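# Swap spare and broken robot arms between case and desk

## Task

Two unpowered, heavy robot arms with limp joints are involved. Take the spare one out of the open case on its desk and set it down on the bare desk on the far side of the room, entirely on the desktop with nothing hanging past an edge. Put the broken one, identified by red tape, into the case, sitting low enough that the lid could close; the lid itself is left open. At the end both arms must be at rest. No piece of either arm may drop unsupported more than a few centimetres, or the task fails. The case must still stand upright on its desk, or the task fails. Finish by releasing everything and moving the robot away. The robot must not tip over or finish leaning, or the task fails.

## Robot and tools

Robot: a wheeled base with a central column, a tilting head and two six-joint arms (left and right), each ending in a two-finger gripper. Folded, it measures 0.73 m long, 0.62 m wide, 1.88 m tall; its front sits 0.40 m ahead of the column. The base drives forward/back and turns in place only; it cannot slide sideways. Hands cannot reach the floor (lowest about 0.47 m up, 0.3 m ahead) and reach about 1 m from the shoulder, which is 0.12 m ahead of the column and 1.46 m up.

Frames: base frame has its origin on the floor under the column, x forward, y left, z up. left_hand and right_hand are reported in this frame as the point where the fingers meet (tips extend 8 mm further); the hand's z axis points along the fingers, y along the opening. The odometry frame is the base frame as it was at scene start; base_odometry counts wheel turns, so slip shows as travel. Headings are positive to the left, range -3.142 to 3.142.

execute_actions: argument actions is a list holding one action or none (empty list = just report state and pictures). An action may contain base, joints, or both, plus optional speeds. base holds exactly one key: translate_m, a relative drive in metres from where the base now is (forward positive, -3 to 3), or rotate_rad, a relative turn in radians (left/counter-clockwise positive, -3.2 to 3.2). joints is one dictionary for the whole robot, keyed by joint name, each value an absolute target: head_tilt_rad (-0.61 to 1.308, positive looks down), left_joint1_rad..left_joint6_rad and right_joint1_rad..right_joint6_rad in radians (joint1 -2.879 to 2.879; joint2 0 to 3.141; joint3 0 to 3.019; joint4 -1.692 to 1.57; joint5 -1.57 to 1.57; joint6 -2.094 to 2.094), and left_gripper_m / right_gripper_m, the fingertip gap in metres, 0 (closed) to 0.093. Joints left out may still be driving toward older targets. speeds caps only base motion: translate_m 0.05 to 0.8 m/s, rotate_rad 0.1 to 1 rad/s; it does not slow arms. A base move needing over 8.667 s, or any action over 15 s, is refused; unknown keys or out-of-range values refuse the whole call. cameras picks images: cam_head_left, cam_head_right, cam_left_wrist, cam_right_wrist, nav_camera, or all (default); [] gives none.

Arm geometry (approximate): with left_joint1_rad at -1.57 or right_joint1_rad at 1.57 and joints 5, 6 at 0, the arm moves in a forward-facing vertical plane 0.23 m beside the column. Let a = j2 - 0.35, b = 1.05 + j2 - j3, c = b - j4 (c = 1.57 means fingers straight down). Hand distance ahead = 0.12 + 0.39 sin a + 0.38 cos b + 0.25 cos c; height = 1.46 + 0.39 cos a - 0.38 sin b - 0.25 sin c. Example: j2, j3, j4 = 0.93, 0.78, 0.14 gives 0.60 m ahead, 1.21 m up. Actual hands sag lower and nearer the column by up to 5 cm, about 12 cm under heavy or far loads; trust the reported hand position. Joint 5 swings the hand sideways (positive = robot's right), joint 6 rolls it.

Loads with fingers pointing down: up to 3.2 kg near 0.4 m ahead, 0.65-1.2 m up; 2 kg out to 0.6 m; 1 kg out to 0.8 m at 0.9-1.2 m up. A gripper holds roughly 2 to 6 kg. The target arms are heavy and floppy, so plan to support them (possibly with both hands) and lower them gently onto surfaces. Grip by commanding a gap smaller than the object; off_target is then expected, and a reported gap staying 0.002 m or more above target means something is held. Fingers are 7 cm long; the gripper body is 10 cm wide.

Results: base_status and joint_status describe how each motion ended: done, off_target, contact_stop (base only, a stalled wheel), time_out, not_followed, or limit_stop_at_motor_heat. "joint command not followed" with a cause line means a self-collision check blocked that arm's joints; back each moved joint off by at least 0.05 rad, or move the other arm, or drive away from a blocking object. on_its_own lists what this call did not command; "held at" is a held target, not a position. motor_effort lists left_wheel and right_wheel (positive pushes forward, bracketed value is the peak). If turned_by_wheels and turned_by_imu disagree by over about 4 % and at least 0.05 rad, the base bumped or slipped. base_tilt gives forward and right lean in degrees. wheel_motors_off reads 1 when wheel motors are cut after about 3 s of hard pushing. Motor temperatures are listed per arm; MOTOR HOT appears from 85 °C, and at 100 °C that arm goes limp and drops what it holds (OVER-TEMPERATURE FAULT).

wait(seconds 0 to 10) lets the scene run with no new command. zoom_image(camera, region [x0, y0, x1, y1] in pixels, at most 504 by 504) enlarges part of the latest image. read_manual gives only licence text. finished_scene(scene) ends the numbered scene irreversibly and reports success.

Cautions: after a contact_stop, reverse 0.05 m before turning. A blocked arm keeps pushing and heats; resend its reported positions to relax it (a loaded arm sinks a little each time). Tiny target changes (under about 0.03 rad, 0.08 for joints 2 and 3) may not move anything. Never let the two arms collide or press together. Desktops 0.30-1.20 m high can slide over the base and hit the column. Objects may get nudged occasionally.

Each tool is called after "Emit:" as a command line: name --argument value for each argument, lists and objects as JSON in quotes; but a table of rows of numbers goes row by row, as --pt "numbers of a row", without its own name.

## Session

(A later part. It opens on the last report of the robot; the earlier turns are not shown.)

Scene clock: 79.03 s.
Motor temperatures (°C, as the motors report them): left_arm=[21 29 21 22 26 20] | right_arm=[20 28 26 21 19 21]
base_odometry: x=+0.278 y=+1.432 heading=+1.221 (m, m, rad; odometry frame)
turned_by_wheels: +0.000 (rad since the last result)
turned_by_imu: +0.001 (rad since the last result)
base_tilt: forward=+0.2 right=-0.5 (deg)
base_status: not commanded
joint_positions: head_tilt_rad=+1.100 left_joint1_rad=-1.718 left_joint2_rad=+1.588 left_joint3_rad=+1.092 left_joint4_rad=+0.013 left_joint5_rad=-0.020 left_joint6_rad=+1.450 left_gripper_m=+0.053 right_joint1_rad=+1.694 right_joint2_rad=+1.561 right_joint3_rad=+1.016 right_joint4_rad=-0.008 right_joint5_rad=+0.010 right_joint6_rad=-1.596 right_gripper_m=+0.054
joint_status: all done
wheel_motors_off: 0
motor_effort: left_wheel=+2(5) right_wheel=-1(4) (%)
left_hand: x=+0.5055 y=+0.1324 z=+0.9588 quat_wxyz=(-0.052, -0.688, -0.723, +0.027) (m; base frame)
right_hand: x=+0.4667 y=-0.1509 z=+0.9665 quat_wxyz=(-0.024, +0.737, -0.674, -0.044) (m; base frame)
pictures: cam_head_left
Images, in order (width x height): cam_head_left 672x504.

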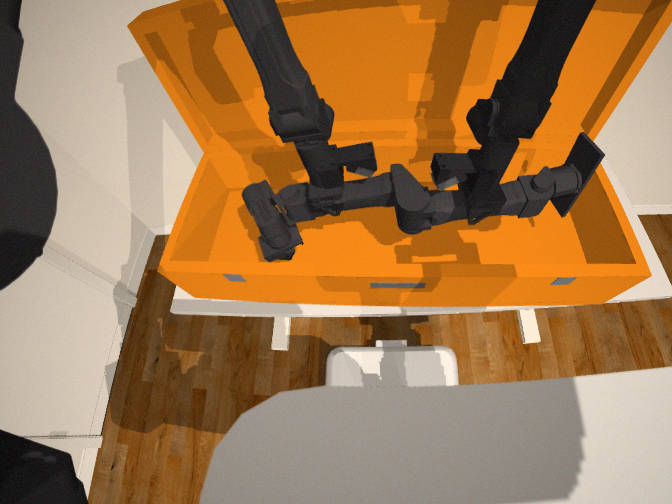

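Emit:
execute_actions --actions '[{"joints":{"left_joint1_rad":-1.74,"left_joint2_rad":1.3,"left_joint3_rad":0.98,"left_joint4_rad":-0.05,"right_joint1_rad":1.72,"right_joint2_rad":1.28,"right_joint3_rad":0.93,"right_joint4_rad":-0.05}}]' --cameras '[]'

Emit:
execute_actions --actions '[{"joints":{"left_joint1_rad":-1.75,"left_joint2_rad":1.12,"left_joint3_rad":0.92,"left_joint4_rad":-0.18,"right_joint1_rad":1.74,"right_joint2_rad":1.1,"right_joint3_rad":0.88,"right_joint4_rad":-0.18}}]' --cameras '["cam_head_left"]'

Emit:
execute_actions --actions '[{"joints":{"left_joint1_rad":-1.77,"left_joint2_rad":0.92,"left_joint3_rad":0.87,"left_joint4_rad":-0.35,"right_joint1_rad":1.76,"right_joint2_rad":0.9,"right_joint3_rad":0.84,"right_joint4_rad":-0.36}}]' --cameras '["cam_head_left"]'

Scene clock: 90.43 s.
Motor temperatures (°C, as the motors report them): left_arm=[21 30 21 22 26 20] | right_arm=[20 29 26 21 19 21]
base_odometry: x=+0.278 y=+1.432 heading=+1.221 (m, m, rad; odometry frame)
turned_by_wheels: +0.000 (rad since the last result)
turned_by_imu: +0.002 (rad since the last result)
base_tilt: forward=+0.1 right=-0.6 (deg)
base_status: not commanded
joint_positions: head_tilt_rad=+1.100 left_joint1_rad=-1.724 left_joint2_rad=+1.423 left_joint3_rad=+0.984 left_joint4_rad=-0.039 left_joint5_rad=-0.025 left_joint6_rad=+1.446 left_gripper_m=+0.053 right_joint1_rad=+1.712 right_joint2_rad=+1.410 right_joint3_rad=+0.919 right_joint4_rad=-0.057 right_joint5_rad=+0.011 right_joint6_rad=-1.591 right_gripper_m=+0.054
joint_status: all done
wheel_motors_off: 0
motor_effort: left_wheel=+1(4) right_wheel=-1(2) (%)
left_hand: x=+0.5032 y=+0.1378 z=+1.0181 quat_wxyz=(-0.054, -0.687, -0.724, +0.025) (m; base frame)
right_hand: x=+0.4641 y=-0.1461 z=+1.0201 quat_wxyz=(-0.031, +0.738, -0.673, -0.047) (m; base frame)
pictures: none
No camera images: the call's "cameras" was empty. Leave "cameras" out to get every camera's image.

Scene clock: 91.67 s.
Motor temperatures (°C, as the motors report them): left_arm=[21 30 21 22 26 20] | right_arm=[20 30 26 21 19 21]
base_odometry: x=+0.278 y=+1.432 heading=+1.221 (m, m, rad; odometry frame)
turned_by_wheels: +0.000 (rad since the last result)
turned_by_imu: +0.000 (rad since the last result)
base_tilt: forward=+0.2 right=-0.5 (deg)
base_status: not commanded
joint_positions: head_tilt_rad=+1.100 left_joint1_rad=-1.733 left_joint2_rad=+1.234 left_joint3_rad=+0.913 left_joint4_rad=-0.162 left_joint5_rad=-0.021 left_joint6_rad=+1.433 left_gripper_m=+0.053 right_joint1_rad=+1.733 right_joint2_rad=+1.224 right_joint3_rad=+0.857 right_joint4_rad=-0.185 right_joint5_rad=+0.016 right_joint6_rad=-1.588 right_gripper_m=+0.054
joint_status: all done
wheel_motors_off: 0
motor_effort: left_wheel=+2(4) right_wheel=-1(3) (%)
left_hand: x=+0.5061 y=+0.1408 z=+1.0850 quat_wxyz=(-0.055, -0.684, -0.727, +0.032) (m; base frame)
right_hand: x=+0.4695 y=-0.1439 z=+1.0843 quat_wxyz=(-0.034, +0.740, -0.669, -0.053) (m; base frame)
pictures: cam_head_left
Images, in order (width x height): cam_head_left 672x504.

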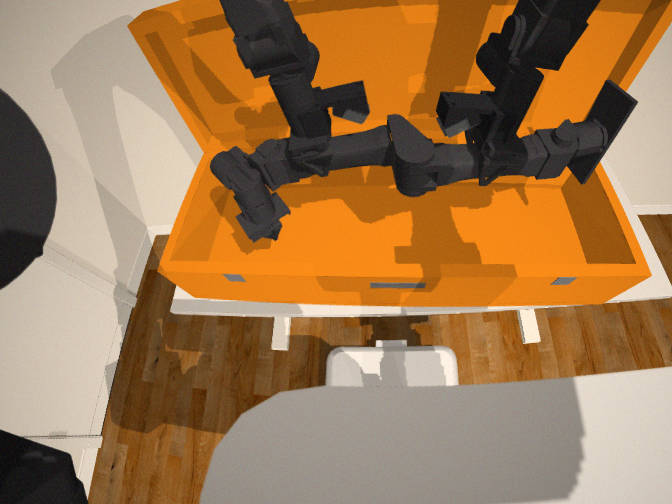

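Scene clock: 92.80 s.
Motor temperatures (°C, as the motors report them): left_arm=[21 30 21 22 26 20] | right_arm=[20 30 26 21 19 21]
base_odometry: x=+0.278 y=+1.432 heading=+1.221 (m, m, rad; odometry frame)
turned_by_wheels: +0.000 (rad since the last result)
turned_by_imu: +0.000 (rad since the last result)
base_tilt: forward=+0.2 right=-0.6 (deg)
base_status: not commanded
joint_positions: head_tilt_rad=+1.100 left_joint1_rad=-1.755 left_joint2_rad=+1.025 left_joint3_rad=+0.848 left_joint4_rad=-0.326 left_joint5_rad=-0.021 left_joint6_rad=+1.410 left_gripper_m=+0.053 right_joint1_rad=+1.754 right_joint2_rad=+1.016 right_joint3_rad=+0.802 right_joint4_rad=-0.359 right_joint5_rad=+0.013 right_joint6_rad=-1.581 right_gripper_m=+0.054
joint_status: all done
wheel_motors_off: 0
motor_effort: left_wheel=+1(3) right_wheel=-1(3) (%)
left_hand: x=+0.4967 y=+0.1413 z=+1.1569 quat_wxyz=(-0.053, -0.680, -0.730, +0.046) (m; base frame)
right_hand: x=+0.4633 y=-0.1437 z=+1.1548 quat_wxyz=(-0.034, +0.742, -0.666, -0.068) (m; base frame)
pictures: cam_head_left
Images, in order (width x height): cam_head_left 672x504.

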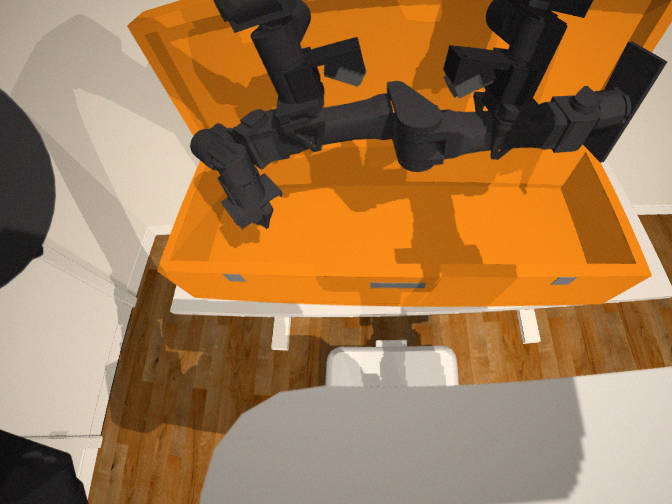

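Emit:
execute_actions --actions '[{"joints":{"left_joint1_rad":-1.79,"left_joint2_rad":0.74,"left_joint3_rad":0.85,"left_joint4_rad":-0.53,"right_joint1_rad":1.78,"right_joint2_rad":0.73,"right_joint3_rad":0.83,"right_joint4_rad":-0.54}}]' --cameras '[]'

Emit:
execute_actions --actions '[{"joints":{"left_joint1_rad":-1.81,"left_joint2_rad":0.58,"left_joint3_rad":0.86,"left_joint4_rad":-0.7,"right_joint1_rad":1.81,"right_joint2_rad":0.57,"right_joint3_rad":0.84,"right_joint4_rad":-0.71}}]' --cameras '[]'

Emit:
execute_actions --actions '[{"joints":{"left_joint1_rad":-1.83,"left_joint2_rad":0.5,"left_joint3_rad":0.9,"left_joint4_rad":-0.8,"right_joint1_rad":1.83,"right_joint2_rad":0.49,"right_joint3_rad":0.88,"right_joint4_rad":-0.81,"head_tilt_rad":0.9}}]' --cameras '["cam_head_left","nav_camera"]'

Scene clock: 101.13 s.
Motor temperatures (°C, as the motors report them): left_arm=[21 30 21 22 26 21] | right_arm=[20 30 27 21 19 21]
base_odometry: x=+0.278 y=+1.432 heading=+1.221 (m, m, rad; odometry frame)
turned_by_wheels: +0.000 (rad since the last result)
turned_by_imu: +0.002 (rad since the last result)
base_tilt: forward=+0.1 right=-0.6 (deg)
base_status: not commanded
joint_positions: head_tilt_rad=+1.100 left_joint1_rad=-1.777 left_joint2_rad=+0.842 left_joint3_rad=+0.814 left_joint4_rad=-0.500 left_joint5_rad=-0.018 left_joint6_rad=+1.384 left_gripper_m=+0.053 right_joint1_rad=+1.779 right_joint2_rad=+0.840 right_joint3_rad=+0.775 right_joint4_rad=-0.535 right_joint5_rad=+0.008 right_joint6_rad=-1.574 right_gripper_m=+0.053
joint_status: all done
wheel_motors_off: 0
motor_effort: left_wheel=+2(4) right_wheel=-1(2) (%)
left_hand: x=+0.4836 y=+0.1426 z=+1.2201 quat_wxyz=(-0.050, -0.675, -0.734, +0.063) (m; base frame)
right_hand: x=+0.4529 y=-0.1433 z=+1.2148 quat_wxyz=(-0.033, +0.743, -0.663, -0.085) (m; base frame)
pictures: none
No camera images: the call's "cameras" was empty. Leave "cameras" out to get every camera's image.

Scene clock: 102.20 s.
Motor temperatures (°C, as the motors report them): left_arm=[21 30 21 22 26 21] | right_arm=[20 30 27 21 19 21]
base_odometry: x=+0.278 y=+1.432 heading=+1.221 (m, m, rad; odometry frame)
turned_by_wheels: +0.000 (rad since the last result)
turned_by_imu: +0.000 (rad since the last result)
base_tilt: forward=+0.2 right=-0.5 (deg)
base_status: not commanded
joint_positions: head_tilt_rad=+1.100 left_joint1_rad=-1.801 left_joint2_rad=+0.681 left_joint3_rad=+0.808 left_joint4_rad=-0.662 left_joint5_rad=-0.012 left_joint6_rad=+1.365 left_gripper_m=+0.054 right_joint1_rad=+1.812 right_joint2_rad=+0.675 right_joint3_rad=+0.771 right_joint4_rad=-0.700 right_joint5_rad=+0.002 right_joint6_rad=-1.557 right_gripper_m=+0.053
joint_status: all done
wheel_motors_off: 0
motor_effort: left_wheel=+1(3) right_wheel=-1(2) (%)
left_hand: x=+0.4740 y=+0.1440 z=+1.2776 quat_wxyz=(-0.055, -0.672, -0.734, +0.076) (m; base frame)
right_hand: x=+0.4453 y=-0.1419 z=+1.2730 quat_wxyz=(-0.043, +0.743, -0.661, -0.100) (m; base frame)
pictures: none
No camera images: the call's "cameras" was empty. Leave "cameras" out to get every camera's image.

Scene clock: 104.03 s.
Motor temperatures (°C, as the motors report them): left_arm=[21 30 22 22 26 21] | right_arm=[20 30 28 21 19 21]
base_odometry: x=+0.278 y=+1.432 heading=+1.221 (m, m, rad; odometry frame)
turned_by_wheels: +0.000 (rad since the last result)
turned_by_imu: +0.001 (rad since the last result)
base_tilt: forward=+0.2 right=-0.6 (deg)
base_status: not commanded
joint_positions: head_tilt_rad=+0.915 left_joint1_rad=-1.820 left_joint2_rad=+0.625 left_joint3_rad=+0.813 left_joint4_rad=-0.757 left_joint5_rad=-0.012 left_joint6_rad=+1.350 left_gripper_m=+0.054 right_joint1_rad=+1.830 right_joint2_rad=+0.613 right_joint3_rad=+0.772 right_joint4_rad=-0.795 right_joint5_rad=+0.001 right_joint6_rad=-1.539 right_gripper_m=+0.053
joint_status: right_joint3_rad time_out (moved +0.002 of +0.109); the others done
wheel_motors_off: 0
on_its_own: right_joint3_rad reads +0.772 and still pushes toward +0.880 since a time_out
motor_effort: left_wheel=+1(2) right_wheel=-1(2) (%)
left_hand: x=+0.4633 y=+0.1435 z=+1.3002 quat_wxyz=(-0.046, -0.671, -0.735, +0.092) (m; base frame)
right_hand: x=+0.4335 y=-0.1422 z=+1.2961 quat_wxyz=(-0.035, +0.740, -0.662, -0.116) (m; base frame)
pictures: cam_head_left, nav_camera
Images, in order (width x height): cam_head_left 672x504, nav_camera 672x504.

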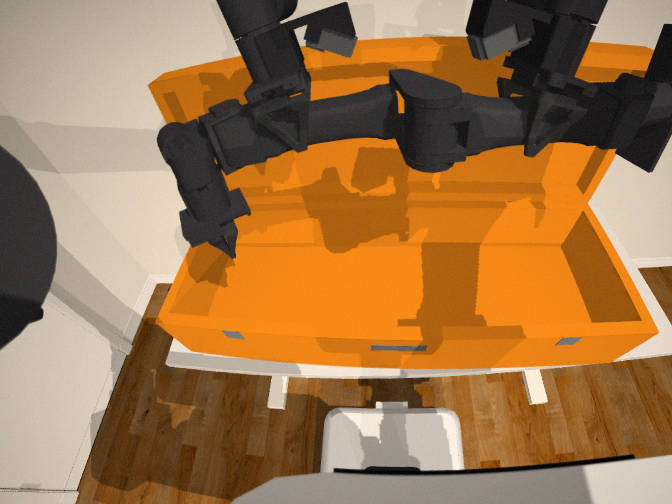

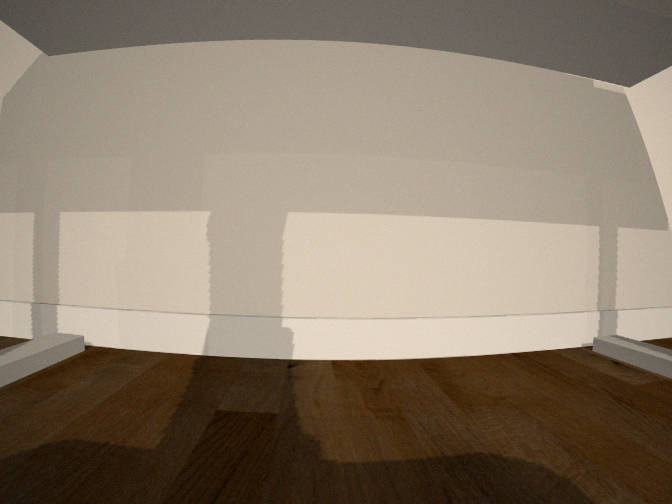

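Emit:
execute_actions --actions '[{"base":{"translate_m":-0.3},"speeds":{"translate_m":0.1}}]' --cameras '["cam_head_left"]'

Emit:
execute_actions --actions '[{"base":{"translate_m":-0.9},"speeds":{"translate_m":0.3}}]' --cameras '[]'

Emit:
execute_actions --actions '[{"base":{"rotate_rad":3.16},"speeds":{"rotate_rad":0.45}}]' --cameras '["cam_head_left","cam_head_right","nav_camera"]'

Scene clock: 113.17 s.
Motor temperatures (°C, as the motors report them): left_arm=[21 30 25 22 26 23] | right_arm=[20 30 32 21 19 21]
base_odometry: x=+0.176 y=+1.150 heading=+1.222 (m, m, rad; odometry frame)
turned_by_wheels: +0.001 (rad since the last result)
turned_by_imu: +0.004 (rad since the last result)
base_tilt: forward=+0.0 right=-0.7 (deg)
base_status: done
joint_positions: head_tilt_rad=+0.914 left_joint1_rad=-1.820 left_joint2_rad=+0.625 left_joint3_rad=+0.817 left_joint4_rad=-0.761 left_joint5_rad=-0.010 left_joint6_rad=+1.350 left_gripper_m=+0.054 right_joint1_rad=+1.830 right_joint2_rad=+0.612 right_joint3_rad=+0.777 right_joint4_rad=-0.802 right_joint5_rad=+0.000 right_joint6_rad=-1.540 right_gripper_m=+0.053
joint_status: not commanded
wheel_motors_off: 0
on_its_own: right_joint3_rad reads +0.777 and still pushes toward +0.880 since a time_out
motor_effort: left_wheel=-1(34) right_wheel=-1(32) (%)
left_hand: x=+0.4642 y=+0.1434 z=+1.3011 quat_wxyz=(-0.046, -0.671, -0.735, +0.093) (m; base frame)
right_hand: x=+0.4347 y=-0.1421 z=+1.2977 quat_wxyz=(-0.035, +0.740, -0.662, -0.116) (m; base frame)
pictures: cam_head_left
Images, in order (width x height): cam_head_left 672x504.

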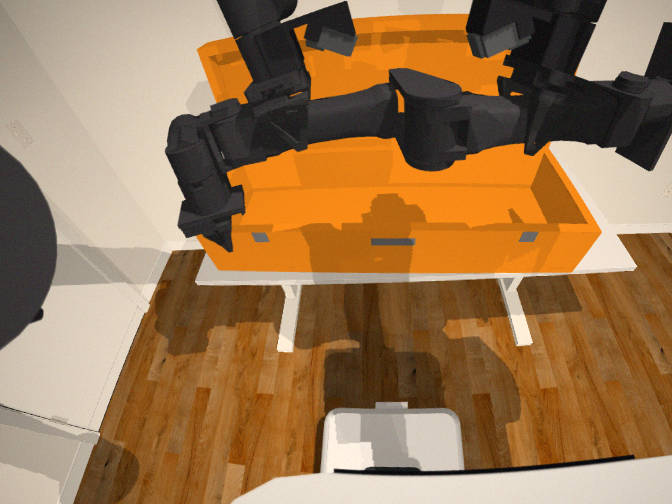

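Scene clock: 117.43 s.
Motor temperatures (°C, as the motors report them): left_arm=[21 30 25 22 25 23] | right_arm=[20 30 33 21 19 21]
base_odometry: x=-0.132 y=+0.304 heading=+1.223 (m, m, rad; odometry frame)
turned_by_wheels: +0.002 (rad since the last result)
turned_by_imu: +0.004 (rad since the last result)
base_tilt: forward=+0.2 right=-0.7 (deg)
base_status: done
joint_positions: head_tilt_rad=+0.914 left_joint1_rad=-1.820 left_joint2_rad=+0.625 left_joint3_rad=+0.817 left_joint4_rad=-0.772 left_joint5_rad=-0.009 left_joint6_rad=+1.345 left_gripper_m=+0.054 right_joint1_rad=+1.830 right_joint2_rad=+0.611 right_joint3_rad=+0.779 right_joint4_rad=-0.811 right_joint5_rad=-0.002 right_joint6_rad=-1.541 right_gripper_m=+0.053
joint_status: not commanded
wheel_motors_off: 0
on_its_own: right_joint3_rad reads +0.779 and still pushes toward +0.880 since a time_out
motor_effort: left_wheel=+2(49) right_wheel=-1(58) (%)
left_hand: x=+0.4617 y=+0.1434 z=+1.3013 quat_wxyz=(-0.042, -0.669, -0.736, +0.096) (m; base frame)
right_hand: x=+0.4336 y=-0.1421 z=+1.2988 quat_wxyz=(-0.033, +0.740, -0.661, -0.119) (m; base frame)
pictures: none
No camera images: the call's "cameras" was empty. Leave "cameras" out to get every camera's image.

Scene clock: 125.50 s.
Motor temperatures (°C, as the motors report them): left_arm=[21 30 27 22 25 24] | right_arm=[20 29 34 21 19 21]
base_odometry: x=-0.132 y=+0.304 heading=-1.901 (m, m, rad; odometry frame)
turned_by_wheels: +3.159 (rad since the last result)
turned_by_imu: +3.144 (rad since the last result)
base_tilt: forward=+0.3 right=-0.6 (deg)
base_status: done
joint_positions: head_tilt_rad=+0.914 left_joint1_rad=-1.821 left_joint2_rad=+0.625 left_joint3_rad=+0.817 left_joint4_rad=-0.772 left_joint5_rad=-0.011 left_joint6_rad=+1.345 left_gripper_m=+0.054 right_joint1_rad=+1.830 right_joint2_rad=+0.611 right_joint3_rad=+0.779 right_joint4_rad=-0.811 right_joint5_rad=-0.001 right_joint6_rad=-1.541 right_gripper_m=+0.053
joint_status: not commanded
wheel_motors_off: 0
on_its_own: right_joint3_rad reads +0.779 and still pushes toward +0.880 since a time_out
motor_effort: left_wheel=-6(40) right_wheel=+5(48) (%)
left_hand: x=+0.4616 y=+0.1434 z=+1.3013 quat_wxyz=(-0.041, -0.669, -0.735, +0.096) (m; base frame)
right_hand: x=+0.4336 y=-0.1421 z=+1.2988 quat_wxyz=(-0.033, +0.741, -0.660, -0.119) (m; base frame)
pictures: cam_head_left, cam_head_right, nav_camera
Images, in order (width x height): cam_head_left 672x504, cam_head_right 672x504, nav_camera 672x504.

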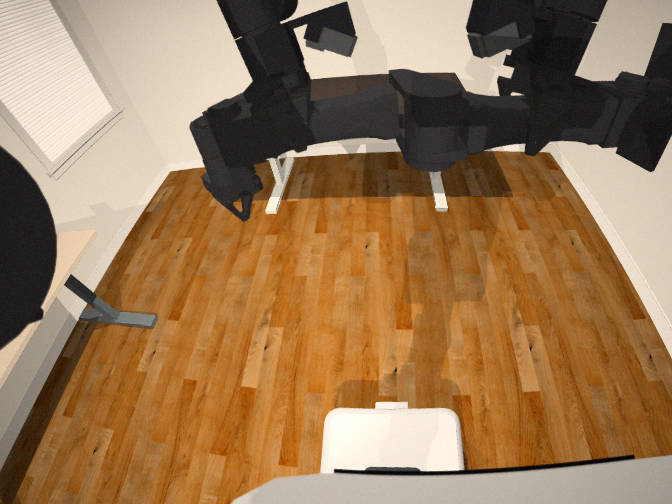

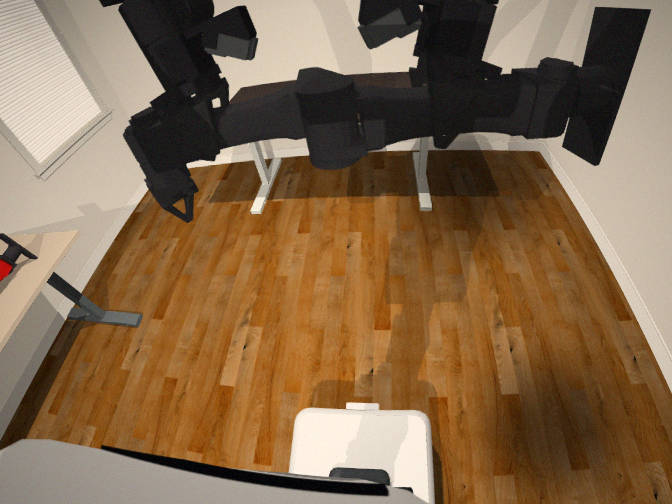

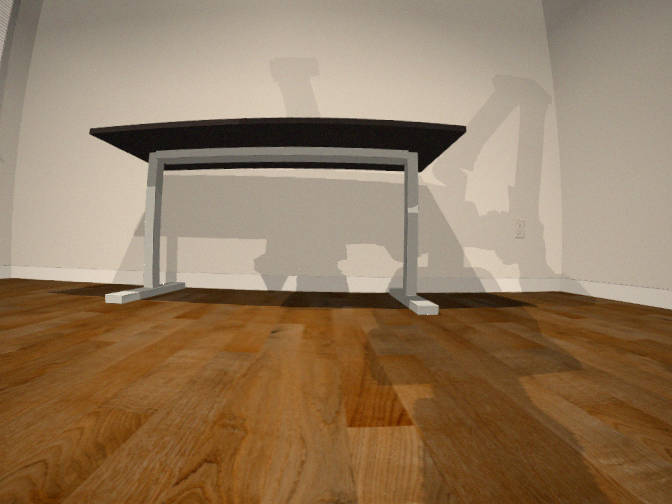

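Emit:
execute_actions --actions '[{"base":{"rotate_rad":0.27},"speeds":{"rotate_rad":0.45},"joints":{"right_joint3_rad":0.82}}]' --cameras '[]'

Emit:
execute_actions --actions '[{"base":{"translate_m":0.85},"speeds":{"translate_m":0.3}}]' --cameras '[]'

Emit:
execute_actions --actions '[{"base":{"rotate_rad":-0.27},"speeds":{"rotate_rad":0.45},"joints":{"head_tilt_rad":1.1}}]' --cameras '["cam_head_left","cam_head_right","nav_camera"]'

Scene clock: 132.90 s.
Motor temperatures (°C, as the motors report them): left_arm=[21 30 27 22 25 24] | right_arm=[20 29 34 21 19 21]
base_odometry: x=-0.132 y=+0.304 heading=-1.632 (m, m, rad; odometry frame)
turned_by_wheels: +0.269 (rad since the last result)
turned_by_imu: +0.269 (rad since the last result)
base_tilt: forward=+0.2 right=-0.6 (deg)
base_status: done
joint_positions: head_tilt_rad=+0.914 left_joint1_rad=-1.822 left_joint2_rad=+0.625 left_joint3_rad=+0.817 left_joint4_rad=-0.786 left_joint5_rad=-0.008 left_joint6_rad=+1.364 left_gripper_m=+0.054 right_joint1_rad=+1.830 right_joint2_rad=+0.611 right_joint3_rad=+0.758 right_joint4_rad=-0.810 right_joint5_rad=-0.005 right_joint6_rad=-1.520 right_gripper_m=+0.053
joint_status: all done
wheel_motors_off: 0
motor_effort: left_wheel=-6(36) right_wheel=+5(28) (%)
left_hand: x=+0.4581 y=+0.1431 z=+1.3017 quat_wxyz=(-0.038, -0.677, -0.728, +0.101) (m; base frame)
right_hand: x=+0.4225 y=-0.1420 z=+1.2945 quat_wxyz=(-0.025, +0.734, -0.667, -0.127) (m; base frame)
pictures: none
No camera images: the call's "cameras" was empty. Leave "cameras" out to get every camera's image.

Scene clock: 137.00 s.
Motor temperatures (°C, as the motors report them): left_arm=[21 30 28 22 25 24] | right_arm=[20 29 34 21 19 22]
base_odometry: x=-0.184 y=-0.544 heading=-1.631 (m, m, rad; odometry frame)
turned_by_wheels: +0.001 (rad since the last result)
turned_by_imu: +0.002 (rad since the last result)
base_tilt: forward=+0.2 right=-0.6 (deg)
base_status: done
joint_positions: head_tilt_rad=+0.914 left_joint1_rad=-1.822 left_joint2_rad=+0.625 left_joint3_rad=+0.812 left_joint4_rad=-0.786 left_joint5_rad=-0.007 left_joint6_rad=+1.366 left_gripper_m=+0.054 right_joint1_rad=+1.830 right_joint2_rad=+0.610 right_joint3_rad=+0.748 right_joint4_rad=-0.803 right_joint5_rad=-0.005 right_joint6_rad=-1.517 right_gripper_m=+0.053
joint_status: not commanded
wheel_motors_off: 0
motor_effort: left_wheel=+1(53) right_wheel=-1(53) (%)
left_hand: x=+0.4553 y=+0.1431 z=+1.3004 quat_wxyz=(-0.036, -0.678, -0.727, +0.103) (m; base frame)
right_hand: x=+0.4189 y=-0.1420 z=+1.2925 quat_wxyz=(-0.025, +0.733, -0.668, -0.128) (m; base frame)
pictures: none
No camera images: the call's "cameras" was empty. Leave "cameras" out to get every camera's image.

Scene clock: 138.60 s.
Motor temperatures (°C, as the motors report them): left_arm=[21 30 28 22 25 24] | right_arm=[20 29 34 21 19 22]
base_odometry: x=-0.184 y=-0.544 heading=-1.900 (m, m, rad; odometry frame)
turned_by_wheels: -0.269 (rad since the last result)
turned_by_imu: -0.265 (rad since the last result)
base_tilt: forward=+0.2 right=-0.6 (deg)
base_status: done
joint_positions: head_tilt_rad=+1.099 left_joint1_rad=-1.822 left_joint2_rad=+0.625 left_joint3_rad=+0.812 left_joint4_rad=-0.786 left_joint5_rad=-0.006 left_joint6_rad=+1.366 left_gripper_m=+0.054 right_joint1_rad=+1.831 right_joint2_rad=+0.610 right_joint3_rad=+0.748 right_joint4_rad=-0.803 right_joint5_rad=-0.005 right_joint6_rad=-1.517 right_gripper_m=+0.053
joint_status: all done
wheel_motors_off: 0
motor_effort: left_wheel=+2(41) right_wheel=-1(44) (%)
left_hand: x=+0.4553 y=+0.1430 z=+1.3005 quat_wxyz=(-0.036, -0.678, -0.727, +0.103) (m; base frame)
right_hand: x=+0.4189 y=-0.1419 z=+1.2925 quat_wxyz=(-0.025, +0.733, -0.668, -0.128) (m; base frame)
pictures: cam_head_left, cam_head_right, nav_camera
Images, in order (width x height): cam_head_left 672x504, cam_head_right 672x504, nav_camera 672x504.

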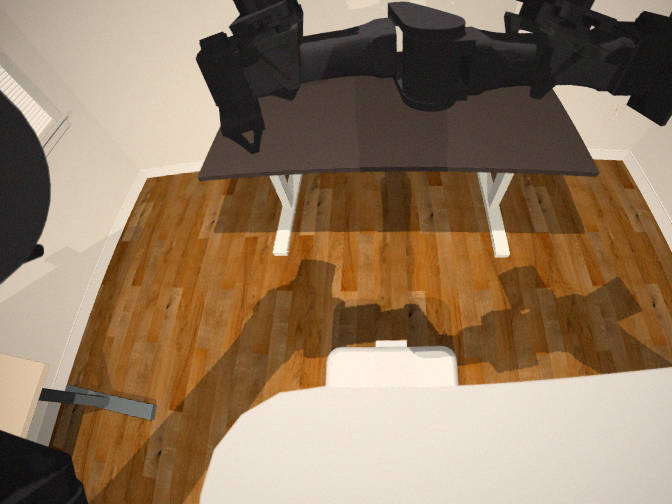

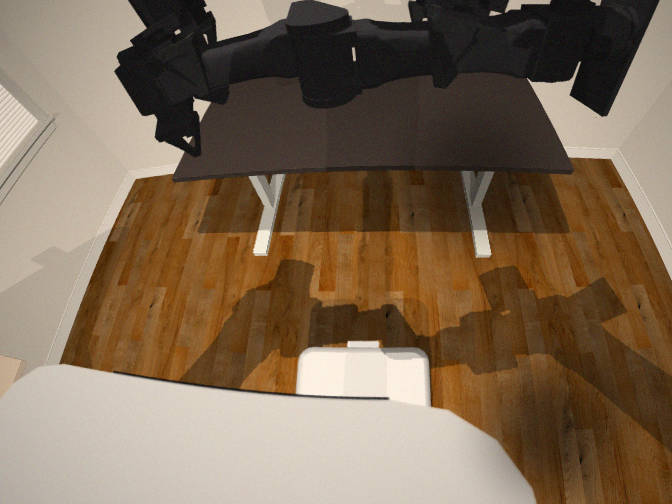

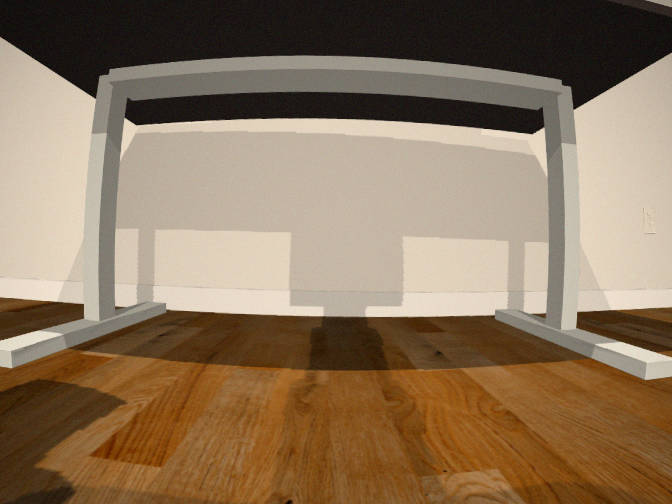

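Emit:
execute_actions --actions '[{"base":{"translate_m":0.62},"speeds":{"translate_m":0.3}}]' --cameras '["cam_head_left"]'

Emit:
execute_actions --actions '[{"joints":{"left_joint1_rad":-1.82,"left_joint2_rad":0.7,"left_joint3_rad":0.84,"left_joint4_rad":-0.56,"right_joint1_rad":1.76,"right_joint2_rad":0.7,"right_joint3_rad":0.81,"right_joint4_rad":-0.56}}]' --cameras '[]'

Emit:
execute_actions --actions '[{"joints":{"left_joint1_rad":-1.82,"left_joint2_rad":0.9,"left_joint3_rad":0.85,"left_joint4_rad":-0.36,"right_joint1_rad":1.7,"right_joint2_rad":0.9,"right_joint3_rad":0.83,"right_joint4_rad":-0.36}}]' --cameras '[]'

Emit:
execute_actions --actions '[{"joints":{"left_joint1_rad":-1.81,"left_joint2_rad":1.08,"left_joint3_rad":0.9,"left_joint4_rad":-0.2,"right_joint1_rad":1.66,"right_joint2_rad":1.08,"right_joint3_rad":0.88,"right_joint4_rad":-0.2}}]' --cameras '[]'

Emit:
execute_actions --actions '[{"joints":{"left_joint1_rad":-1.78,"left_joint2_rad":1.25,"left_joint3_rad":0.97,"left_joint4_rad":-0.07,"right_joint1_rad":1.65,"right_joint2_rad":1.25,"right_joint3_rad":0.95,"right_joint4_rad":-0.07}}]' --cameras '["cam_head_left","cam_head_right"]'

Scene clock: 153.67 s.
Motor temperatures (°C, as the motors report them): left_arm=[21 30 29 22 25 24] | right_arm=[20 29 34 21 19 22]
base_odometry: x=-0.384 y=-1.131 heading=-1.900 (m, m, rad; odometry frame)
turned_by_wheels: +0.000 (rad since the last result)
turned_by_imu: +0.002 (rad since the last result)
base_tilt: forward=+0.2 right=-0.6 (deg)
base_status: done
joint_positions: head_tilt_rad=+1.100 left_joint1_rad=-1.822 left_joint2_rad=+0.624 left_joint3_rad=+0.811 left_joint4_rad=-0.788 left_joint5_rad=-0.007 left_joint6_rad=+1.368 left_gripper_m=+0.054 right_joint1_rad=+1.831 right_joint2_rad=+0.608 right_joint3_rad=+0.744 right_joint4_rad=-0.800 right_joint5_rad=-0.005 right_joint6_rad=-1.516 right_gripper_m=+0.053
joint_status: not commanded
wheel_motors_off: 0
motor_effort: left_wheel=-1(55) right_wheel=+1(50) (%)
left_hand: x=+0.4548 y=+0.1431 z=+1.3005 quat_wxyz=(-0.035, -0.678, -0.727, +0.103) (m; base frame)
right_hand: x=+0.4177 y=-0.1419 z=+1.2920 quat_wxyz=(-0.025, +0.732, -0.668, -0.128) (m; base frame)
pictures: cam_head_left
Images, in order (width x height): cam_head_left 672x504.

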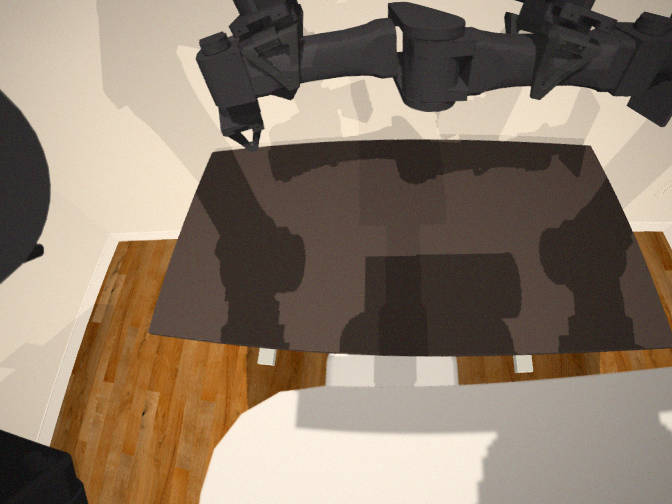

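Scene clock: 154.80 s.
Motor temperatures (°C, as the motors report them): left_arm=[21 30 29 22 25 24] | right_arm=[20 29 34 21 19 22]
base_odometry: x=-0.384 y=-1.131 heading=-1.900 (m, m, rad; odometry frame)
turned_by_wheels: +0.000 (rad since the last result)
turned_by_imu: +0.000 (rad since the last result)
base_tilt: forward=+0.2 right=-0.6 (deg)
base_status: not commanded
joint_positions: head_tilt_rad=+1.100 left_joint1_rad=-1.811 left_joint2_rad=+0.836 left_joint3_rad=+0.787 left_joint4_rad=-0.547 left_joint5_rad=-0.020 left_joint6_rad=+1.366 left_gripper_m=+0.054 right_joint1_rad=+1.756 right_joint2_rad=+0.830 right_joint3_rad=+0.738 right_joint4_rad=-0.577 right_joint5_rad=+0.000 right_joint6_rad=-1.573 right_gripper_m=+0.053
joint_status: all done
wheel_motors_off: 0
motor_effort: left_wheel=-2(4) right_wheel=+1(5) (%)
left_hand: x=+0.4562 y=+0.1317 z=+1.2202 quat_wxyz=(-0.031, -0.676, -0.730, +0.094) (m; base frame)
right_hand: x=+0.4239 y=-0.1536 z=+1.2124 quat_wxyz=(-0.003, +0.740, -0.665, -0.105) (m; base frame)
pictures: none
No camera images: the call's "cameras" was empty. Leave "cameras" out to get every camera's image.

Scene clock: 155.90 s.
Motor temperatures (°C, as the motors report them): left_arm=[21 31 28 22 25 24] | right_arm=[20 29 33 21 19 22]
base_odometry: x=-0.384 y=-1.131 heading=-1.900 (m, m, rad; odometry frame)
turned_by_wheels: +0.000 (rad since the last result)
turned_by_imu: +0.000 (rad since the last result)
base_tilt: forward=+0.3 right=-0.6 (deg)
base_status: not commanded
joint_positions: head_tilt_rad=+1.100 left_joint1_rad=-1.807 left_joint2_rad=+1.033 left_joint3_rad=+0.821 left_joint4_rad=-0.350 left_joint5_rad=-0.025 left_joint6_rad=+1.380 left_gripper_m=+0.054 right_joint1_rad=+1.702 right_joint2_rad=+1.019 right_joint3_rad=+0.762 right_joint4_rad=-0.375 right_joint5_rad=-0.006 right_joint6_rad=-1.602 right_gripper_m=+0.053
joint_status: all done
wheel_motors_off: 0
motor_effort: left_wheel=-2(4) right_wheel=+2(4) (%)
left_hand: x=+0.4692 y=+0.1194 z=+1.1548 quat_wxyz=(-0.042, -0.680, -0.728, +0.080) (m; base frame)
right_hand: x=+0.4356 y=-0.1657 z=+1.1477 quat_wxyz=(-0.004, +0.740, -0.668, -0.079) (m; base frame)
pictures: none
No camera images: the call's "cameras" was empty. Leave "cameras" out to get every camera's image.

Scene clock: 157.00 s.
Motor temperatures (°C, as the motors report them): left_arm=[21 31 28 22 25 24] | right_arm=[20 30 33 21 19 22]
base_odometry: x=-0.384 y=-1.131 heading=-1.900 (m, m, rad; odometry frame)
turned_by_wheels: +0.000 (rad since the last result)
turned_by_imu: +0.000 (rad since the last result)
base_tilt: forward=+0.2 right=-0.6 (deg)
base_status: not commanded
joint_positions: head_tilt_rad=+1.100 left_joint1_rad=-1.795 left_joint2_rad=+1.209 left_joint3_rad=+0.890 left_joint4_rad=-0.194 left_joint5_rad=-0.023 left_joint6_rad=+1.394 left_gripper_m=+0.054 right_joint1_rad=+1.668 right_joint2_rad=+1.196 right_joint3_rad=+0.830 right_joint4_rad=-0.216 right_joint5_rad=-0.011 right_joint6_rad=-1.625 right_gripper_m=+0.053
joint_status: all done
wheel_motors_off: 0
motor_effort: left_wheel=-1(5) right_wheel=+2(4) (%)
left_hand: x=+0.4901 y=+0.1111 z=+1.0975 quat_wxyz=(-0.059, -0.681, -0.727, +0.062) (m; base frame)
right_hand: x=+0.4573 y=-0.1742 z=+1.0898 quat_wxyz=(-0.014, +0.742, -0.668, -0.053) (m; base frame)
pictures: none
No camera images: the call's "cameras" was empty. Leave "cameras" out to get every camera's image.

Scene clock: 158.17 s.
Motor temperatures (°C, as the motors report them): left_arm=[21 31 27 22 25 24] | right_arm=[20 30 33 21 19 22]
base_odometry: x=-0.384 y=-1.131 heading=-1.900 (m, m, rad; odometry frame)
turned_by_wheels: +0.000 (rad since the last result)
turned_by_imu: +0.000 (rad since the last result)
base_tilt: forward=+0.2 right=-0.6 (deg)
base_status: not commanded
joint_positions: head_tilt_rad=+1.100 left_joint1_rad=-1.766 left_joint2_rad=+1.375 left_joint3_rad=+0.966 left_joint4_rad=-0.071 left_joint5_rad=-0.016 left_joint6_rad=+1.413 left_gripper_m=+0.054 right_joint1_rad=+1.664 right_joint2_rad=+1.372 right_joint3_rad=+0.912 right_joint4_rad=-0.093 right_joint5_rad=-0.011 right_joint6_rad=-1.626 right_gripper_m=+0.053
joint_status: all done
wheel_motors_off: 0
motor_effort: left_wheel=-1(4) right_wheel=+2(4) (%)
left_hand: x=+0.5021 y=+0.1139 z=+1.0387 quat_wxyz=(-0.067, -0.682, -0.727, +0.045) (m; base frame)
right_hand: x=+0.4688 y=-0.1711 z=+1.0310 quat_wxyz=(-0.023, +0.742, -0.669, -0.042) (m; base frame)
pictures: cam_head_left, cam_head_right
Images, in order (width x height): cam_head_left 672x504, cam_head_right 672x504.

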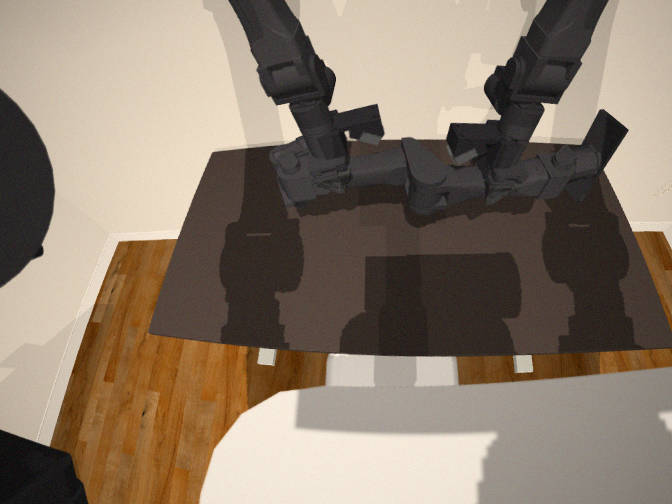

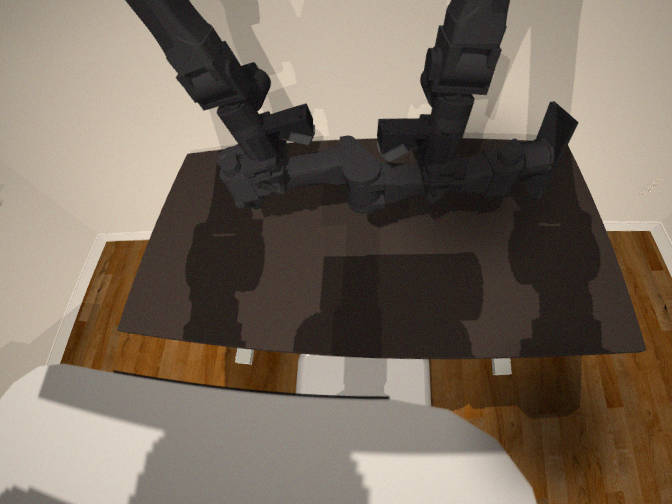

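Emit:
execute_actions --actions '[{"base":{"rotate_rad":0.12},"speeds":{"rotate_rad":0.15},"joints":{"left_joint1_rad":-1.7,"left_joint2_rad":1.33,"left_joint3_rad":1.0,"left_joint4_rad":-0.03,"right_joint1_rad":1.72,"right_joint2_rad":1.33,"right_joint3_rad":0.98,"right_joint4_rad":-0.04}}]' --cameras '[]'

Emit:
execute_actions --actions '[{"joints":{"left_joint1_rad":-1.64,"left_joint2_rad":1.44,"left_joint3_rad":1.04,"left_joint4_rad":0.02,"right_joint1_rad":1.77,"right_joint2_rad":1.43,"right_joint3_rad":1.01,"right_joint4_rad":0.01}}]' --cameras '["cam_head_left"]'

Emit:
execute_actions --actions '[{"joints":{"left_joint2_rad":1.54,"left_joint3_rad":1.09,"left_joint4_rad":0.06,"right_joint2_rad":1.52,"right_joint3_rad":1.05,"right_joint4_rad":0.04}}]' --cameras '["cam_head_left"]'

Emit:
zoom_image --camera "cam_head_left" --region '[160,100,460,300]'

Scene clock: 167.50 s.
Motor temperatures (°C, as the motors report them): left_arm=[21 31 25 22 25 24] | right_arm=[20 30 31 21 19 22]
base_odometry: x=-0.384 y=-1.131 heading=-1.782 (m, m, rad; odometry frame)
turned_by_wheels: +0.119 (rad since the last result)
turned_by_imu: +0.119 (rad since the last result)
base_tilt: forward=+0.2 right=-0.6 (deg)
base_status: done
joint_positions: head_tilt_rad=+1.100 left_joint1_rad=-1.700 left_joint2_rad=+1.434 left_joint3_rad=+0.989 left_joint4_rad=-0.043 left_joint5_rad=-0.003 left_joint6_rad=+1.428 left_gripper_m=+0.054 right_joint1_rad=+1.722 right_joint2_rad=+1.454 right_joint3_rad=+0.963 right_joint4_rad=-0.066 right_joint5_rad=+0.008 right_joint6_rad=-1.599 right_gripper_m=+0.053
joint_status: all done
wheel_motors_off: 0
motor_effort: left_wheel=+0(42) right_wheel=+1(33) (%)
left_hand: x=+0.5009 y=+0.1475 z=+1.0127 quat_wxyz=(-0.050, -0.677, -0.734, +0.030) (m; base frame)
right_hand: x=+0.4694 y=-0.1377 z=+1.0062 quat_wxyz=(-0.032, +0.742, -0.667, -0.054) (m; base frame)
pictures: none
No camera images: the call's "cameras" was empty. Leave "cameras" out to get every camera's image.

Scene clock: 168.73 s.
Motor temperatures (°C, as the motors report them): left_arm=[21 31 25 22 25 24] | right_arm=[20 31 31 21 19 22]
base_odometry: x=-0.384 y=-1.131 heading=-1.782 (m, m, rad; odometry frame)
turned_by_wheels: +0.000 (rad since the last result)
turned_by_imu: +0.000 (rad since the last result)
base_tilt: forward=+0.2 right=-0.6 (deg)
base_status: not commanded
joint_positions: head_tilt_rad=+1.100 left_joint1_rad=-1.660 left_joint2_rad=+1.542 left_joint3_rad=+1.034 left_joint4_rad=+0.004 left_joint5_rad=+0.010 left_joint6_rad=+1.444 left_gripper_m=+0.054 right_joint1_rad=+1.751 right_joint2_rad=+1.556 right_joint3_rad=+1.005 right_joint4_rad=-0.009 right_joint5_rad=+0.016 right_joint6_rad=-1.579 right_gripper_m=+0.053
joint_status: all done
wheel_motors_off: 0
motor_effort: left_wheel=-2(3) right_wheel=+5(7) (%)
left_hand: x=+0.4917 y=+0.1669 z=+0.9718 quat_wxyz=(-0.036, -0.676, -0.735, +0.026) (m; base frame)
right_hand: x=+0.4594 y=-0.1175 z=+0.9726 quat_wxyz=(-0.036, +0.740, -0.669, -0.061) (m; base frame)
pictures: cam_head_left
Images, in order (width x height): cam_head_left 672x504.

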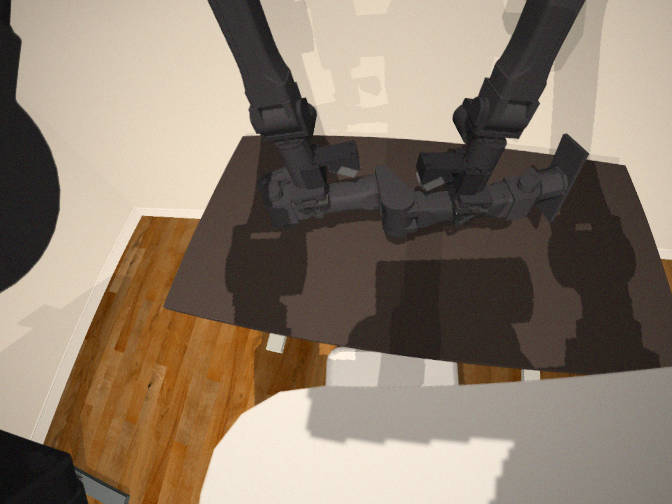

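Scene clock: 169.87 s.
Motor temperatures (°C, as the motors report them): left_arm=[21 31 25 22 25 24] | right_arm=[20 31 30 21 19 22]
base_odometry: x=-0.384 y=-1.131 heading=-1.782 (m, m, rad; odometry frame)
turned_by_wheels: +0.000 (rad since the last result)
turned_by_imu: +0.000 (rad since the last result)
base_tilt: forward=+0.1 right=-0.7 (deg)
base_status: not commanded
joint_positions: head_tilt_rad=+1.100 left_joint1_rad=-1.656 left_joint2_rad=+1.634 left_joint3_rad=+1.088 left_joint4_rad=+0.039 left_joint5_rad=+0.012 left_joint6_rad=+1.450 left_gripper_m=+0.054 right_joint1_rad=+1.745 right_joint2_rad=+1.641 right_joint3_rad=+1.050 right_joint4_rad=+0.026 right_joint5_rad=+0.020 right_joint6_rad=-1.576 right_gripper_m=+0.053
joint_status: all done
wheel_motors_off: 0
motor_effort: left_wheel=-2(3) right_wheel=+5(6) (%)
left_hand: x=+0.4874 y=+0.1666 z=+0.9382 quat_wxyz=(-0.035, -0.678, -0.734, +0.027) (m; base frame)
right_hand: x=+0.4536 y=-0.1175 z=+0.9420 quat_wxyz=(-0.032, +0.739, -0.671, -0.060) (m; base frame)
pictures: cam_head_left
Images, in order (width x height): cam_head_left 672x504.

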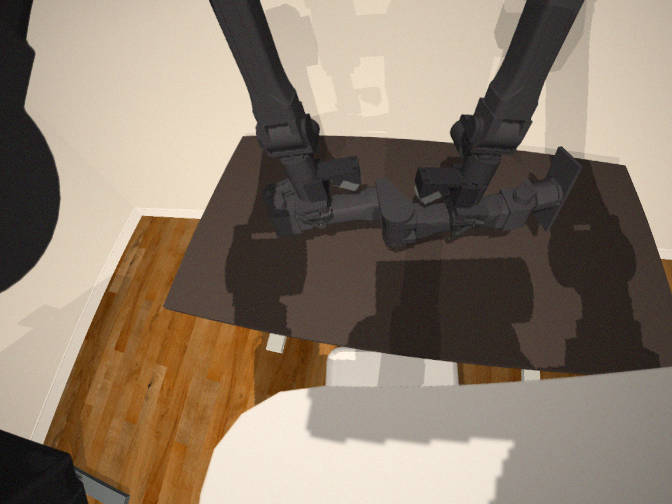

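Region (160, 100, 460, 300) of cam_head_left's 672x504 image, scaled by 1.680, with more detail than that image has.

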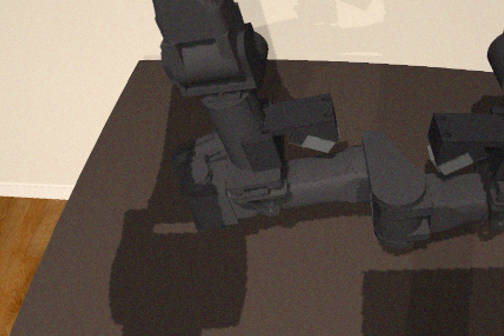

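Emit:
execute_actions --actions '[{"joints":{"left_joint2_rad":1.62,"left_joint3_rad":1.14,"left_joint4_rad":0.08,"right_joint2_rad":1.59,"right_joint3_rad":1.1,"right_joint4_rad":0.07}}]' --cameras '[]'

Emit:
execute_actions --actions '[{"base":{"rotate_rad":-0.2},"speeds":{"rotate_rad":0.1},"joints":{"left_joint1_rad":-1.7,"right_joint1_rad":1.7}}]' --cameras '["cam_head_left"]'

Emit:
zoom_image --camera "cam_head_left" --region '[160,100,460,300]'

Scene clock: 175.40 s.
Motor temperatures (°C, as the motors report them): left_arm=[21 31 24 22 25 23] | right_arm=[20 31 30 21 19 21]
base_odometry: x=-0.384 y=-1.131 heading=-1.782 (m, m, rad; odometry frame)
turned_by_wheels: +0.000 (rad since the last result)
turned_by_imu: +0.002 (rad since the last result)
base_tilt: forward=+0.2 right=-0.6 (deg)
base_status: not commanded
joint_positions: head_tilt_rad=+1.100 left_joint1_rad=-1.653 left_joint2_rad=+1.708 left_joint3_rad=+1.141 left_joint4_rad=+0.061 left_joint5_rad=+0.012 left_joint6_rad=+1.454 left_gripper_m=+0.054 right_joint1_rad=+1.742 right_joint2_rad=+1.711 right_joint3_rad=+1.100 right_joint4_rad=+0.049 right_joint5_rad=+0.023 right_joint6_rad=-1.576 right_gripper_m=+0.053
joint_status: all done
wheel_motors_off: 0
motor_effort: left_wheel=-3(4) right_wheel=+5(6) (%)
left_hand: x=+0.4867 y=+0.1670 z=+0.9107 quat_wxyz=(-0.034, -0.679, -0.733, +0.025) (m; base frame)
right_hand: x=+0.4529 y=-0.1165 z=+0.9164 quat_wxyz=(-0.030, +0.738, -0.671, -0.057) (m; base frame)
pictures: none
No camera images: the call's "cameras" was empty. Leave "cameras" out to get every camera's image.

Scene clock: 177.97 s.
Motor temperatures (°C, as the motors report them): left_arm=[21 31 23 22 25 23] | right_arm=[20 31 29 21 19 21]
base_odometry: x=-0.384 y=-1.132 heading=-1.980 (m, m, rad; odometry frame)
turned_by_wheels: -0.198 (rad since the last result)
turned_by_imu: -0.195 (rad since the last result)
base_tilt: forward=+0.2 right=-0.6 (deg)
base_status: done
joint_positions: head_tilt_rad=+1.100 left_joint1_rad=-1.699 left_joint2_rad=+1.718 left_joint3_rad=+1.154 left_joint4_rad=+0.061 left_joint5_rad=-0.011 left_joint6_rad=+1.437 left_gripper_m=+0.054 right_joint1_rad=+1.694 right_joint2_rad=+1.711 right_joint3_rad=+1.097 right_joint4_rad=+0.049 right_joint5_rad=+0.002 right_joint6_rad=-1.599 right_gripper_m=+0.053
joint_status: all done
wheel_motors_off: 0
motor_effort: left_wheel=+1(47) right_wheel=+0(36) (%)
left_hand: x=+0.4880 y=+0.1392 z=+0.9094 quat_wxyz=(-0.041, -0.681, -0.731, +0.031) (m; base frame)
right_hand: x=+0.4532 y=-0.1443 z=+0.9130 quat_wxyz=(-0.023, +0.738, -0.673, -0.051) (m; base frame)
pictures: cam_head_left
Images, in order (width x height): cam_head_left 672x504.

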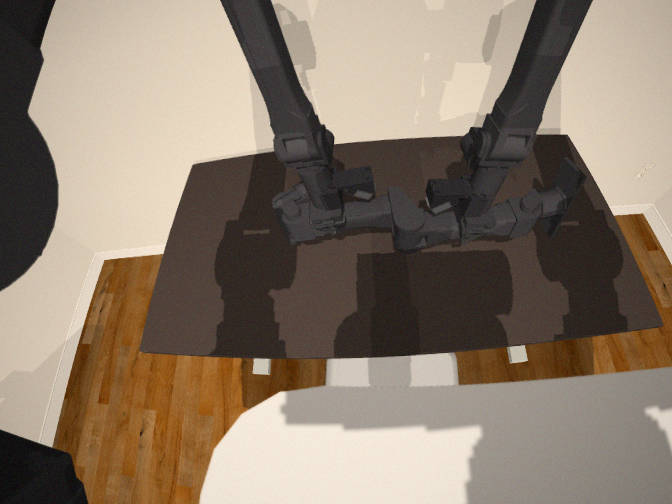

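Region (160, 100, 460, 300) of cam_head_left's 672x504 image, scaled by 1.680, with more detail than that image has.

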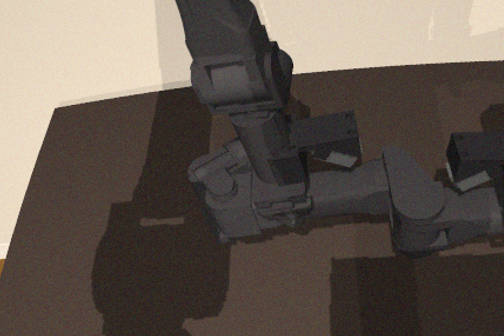

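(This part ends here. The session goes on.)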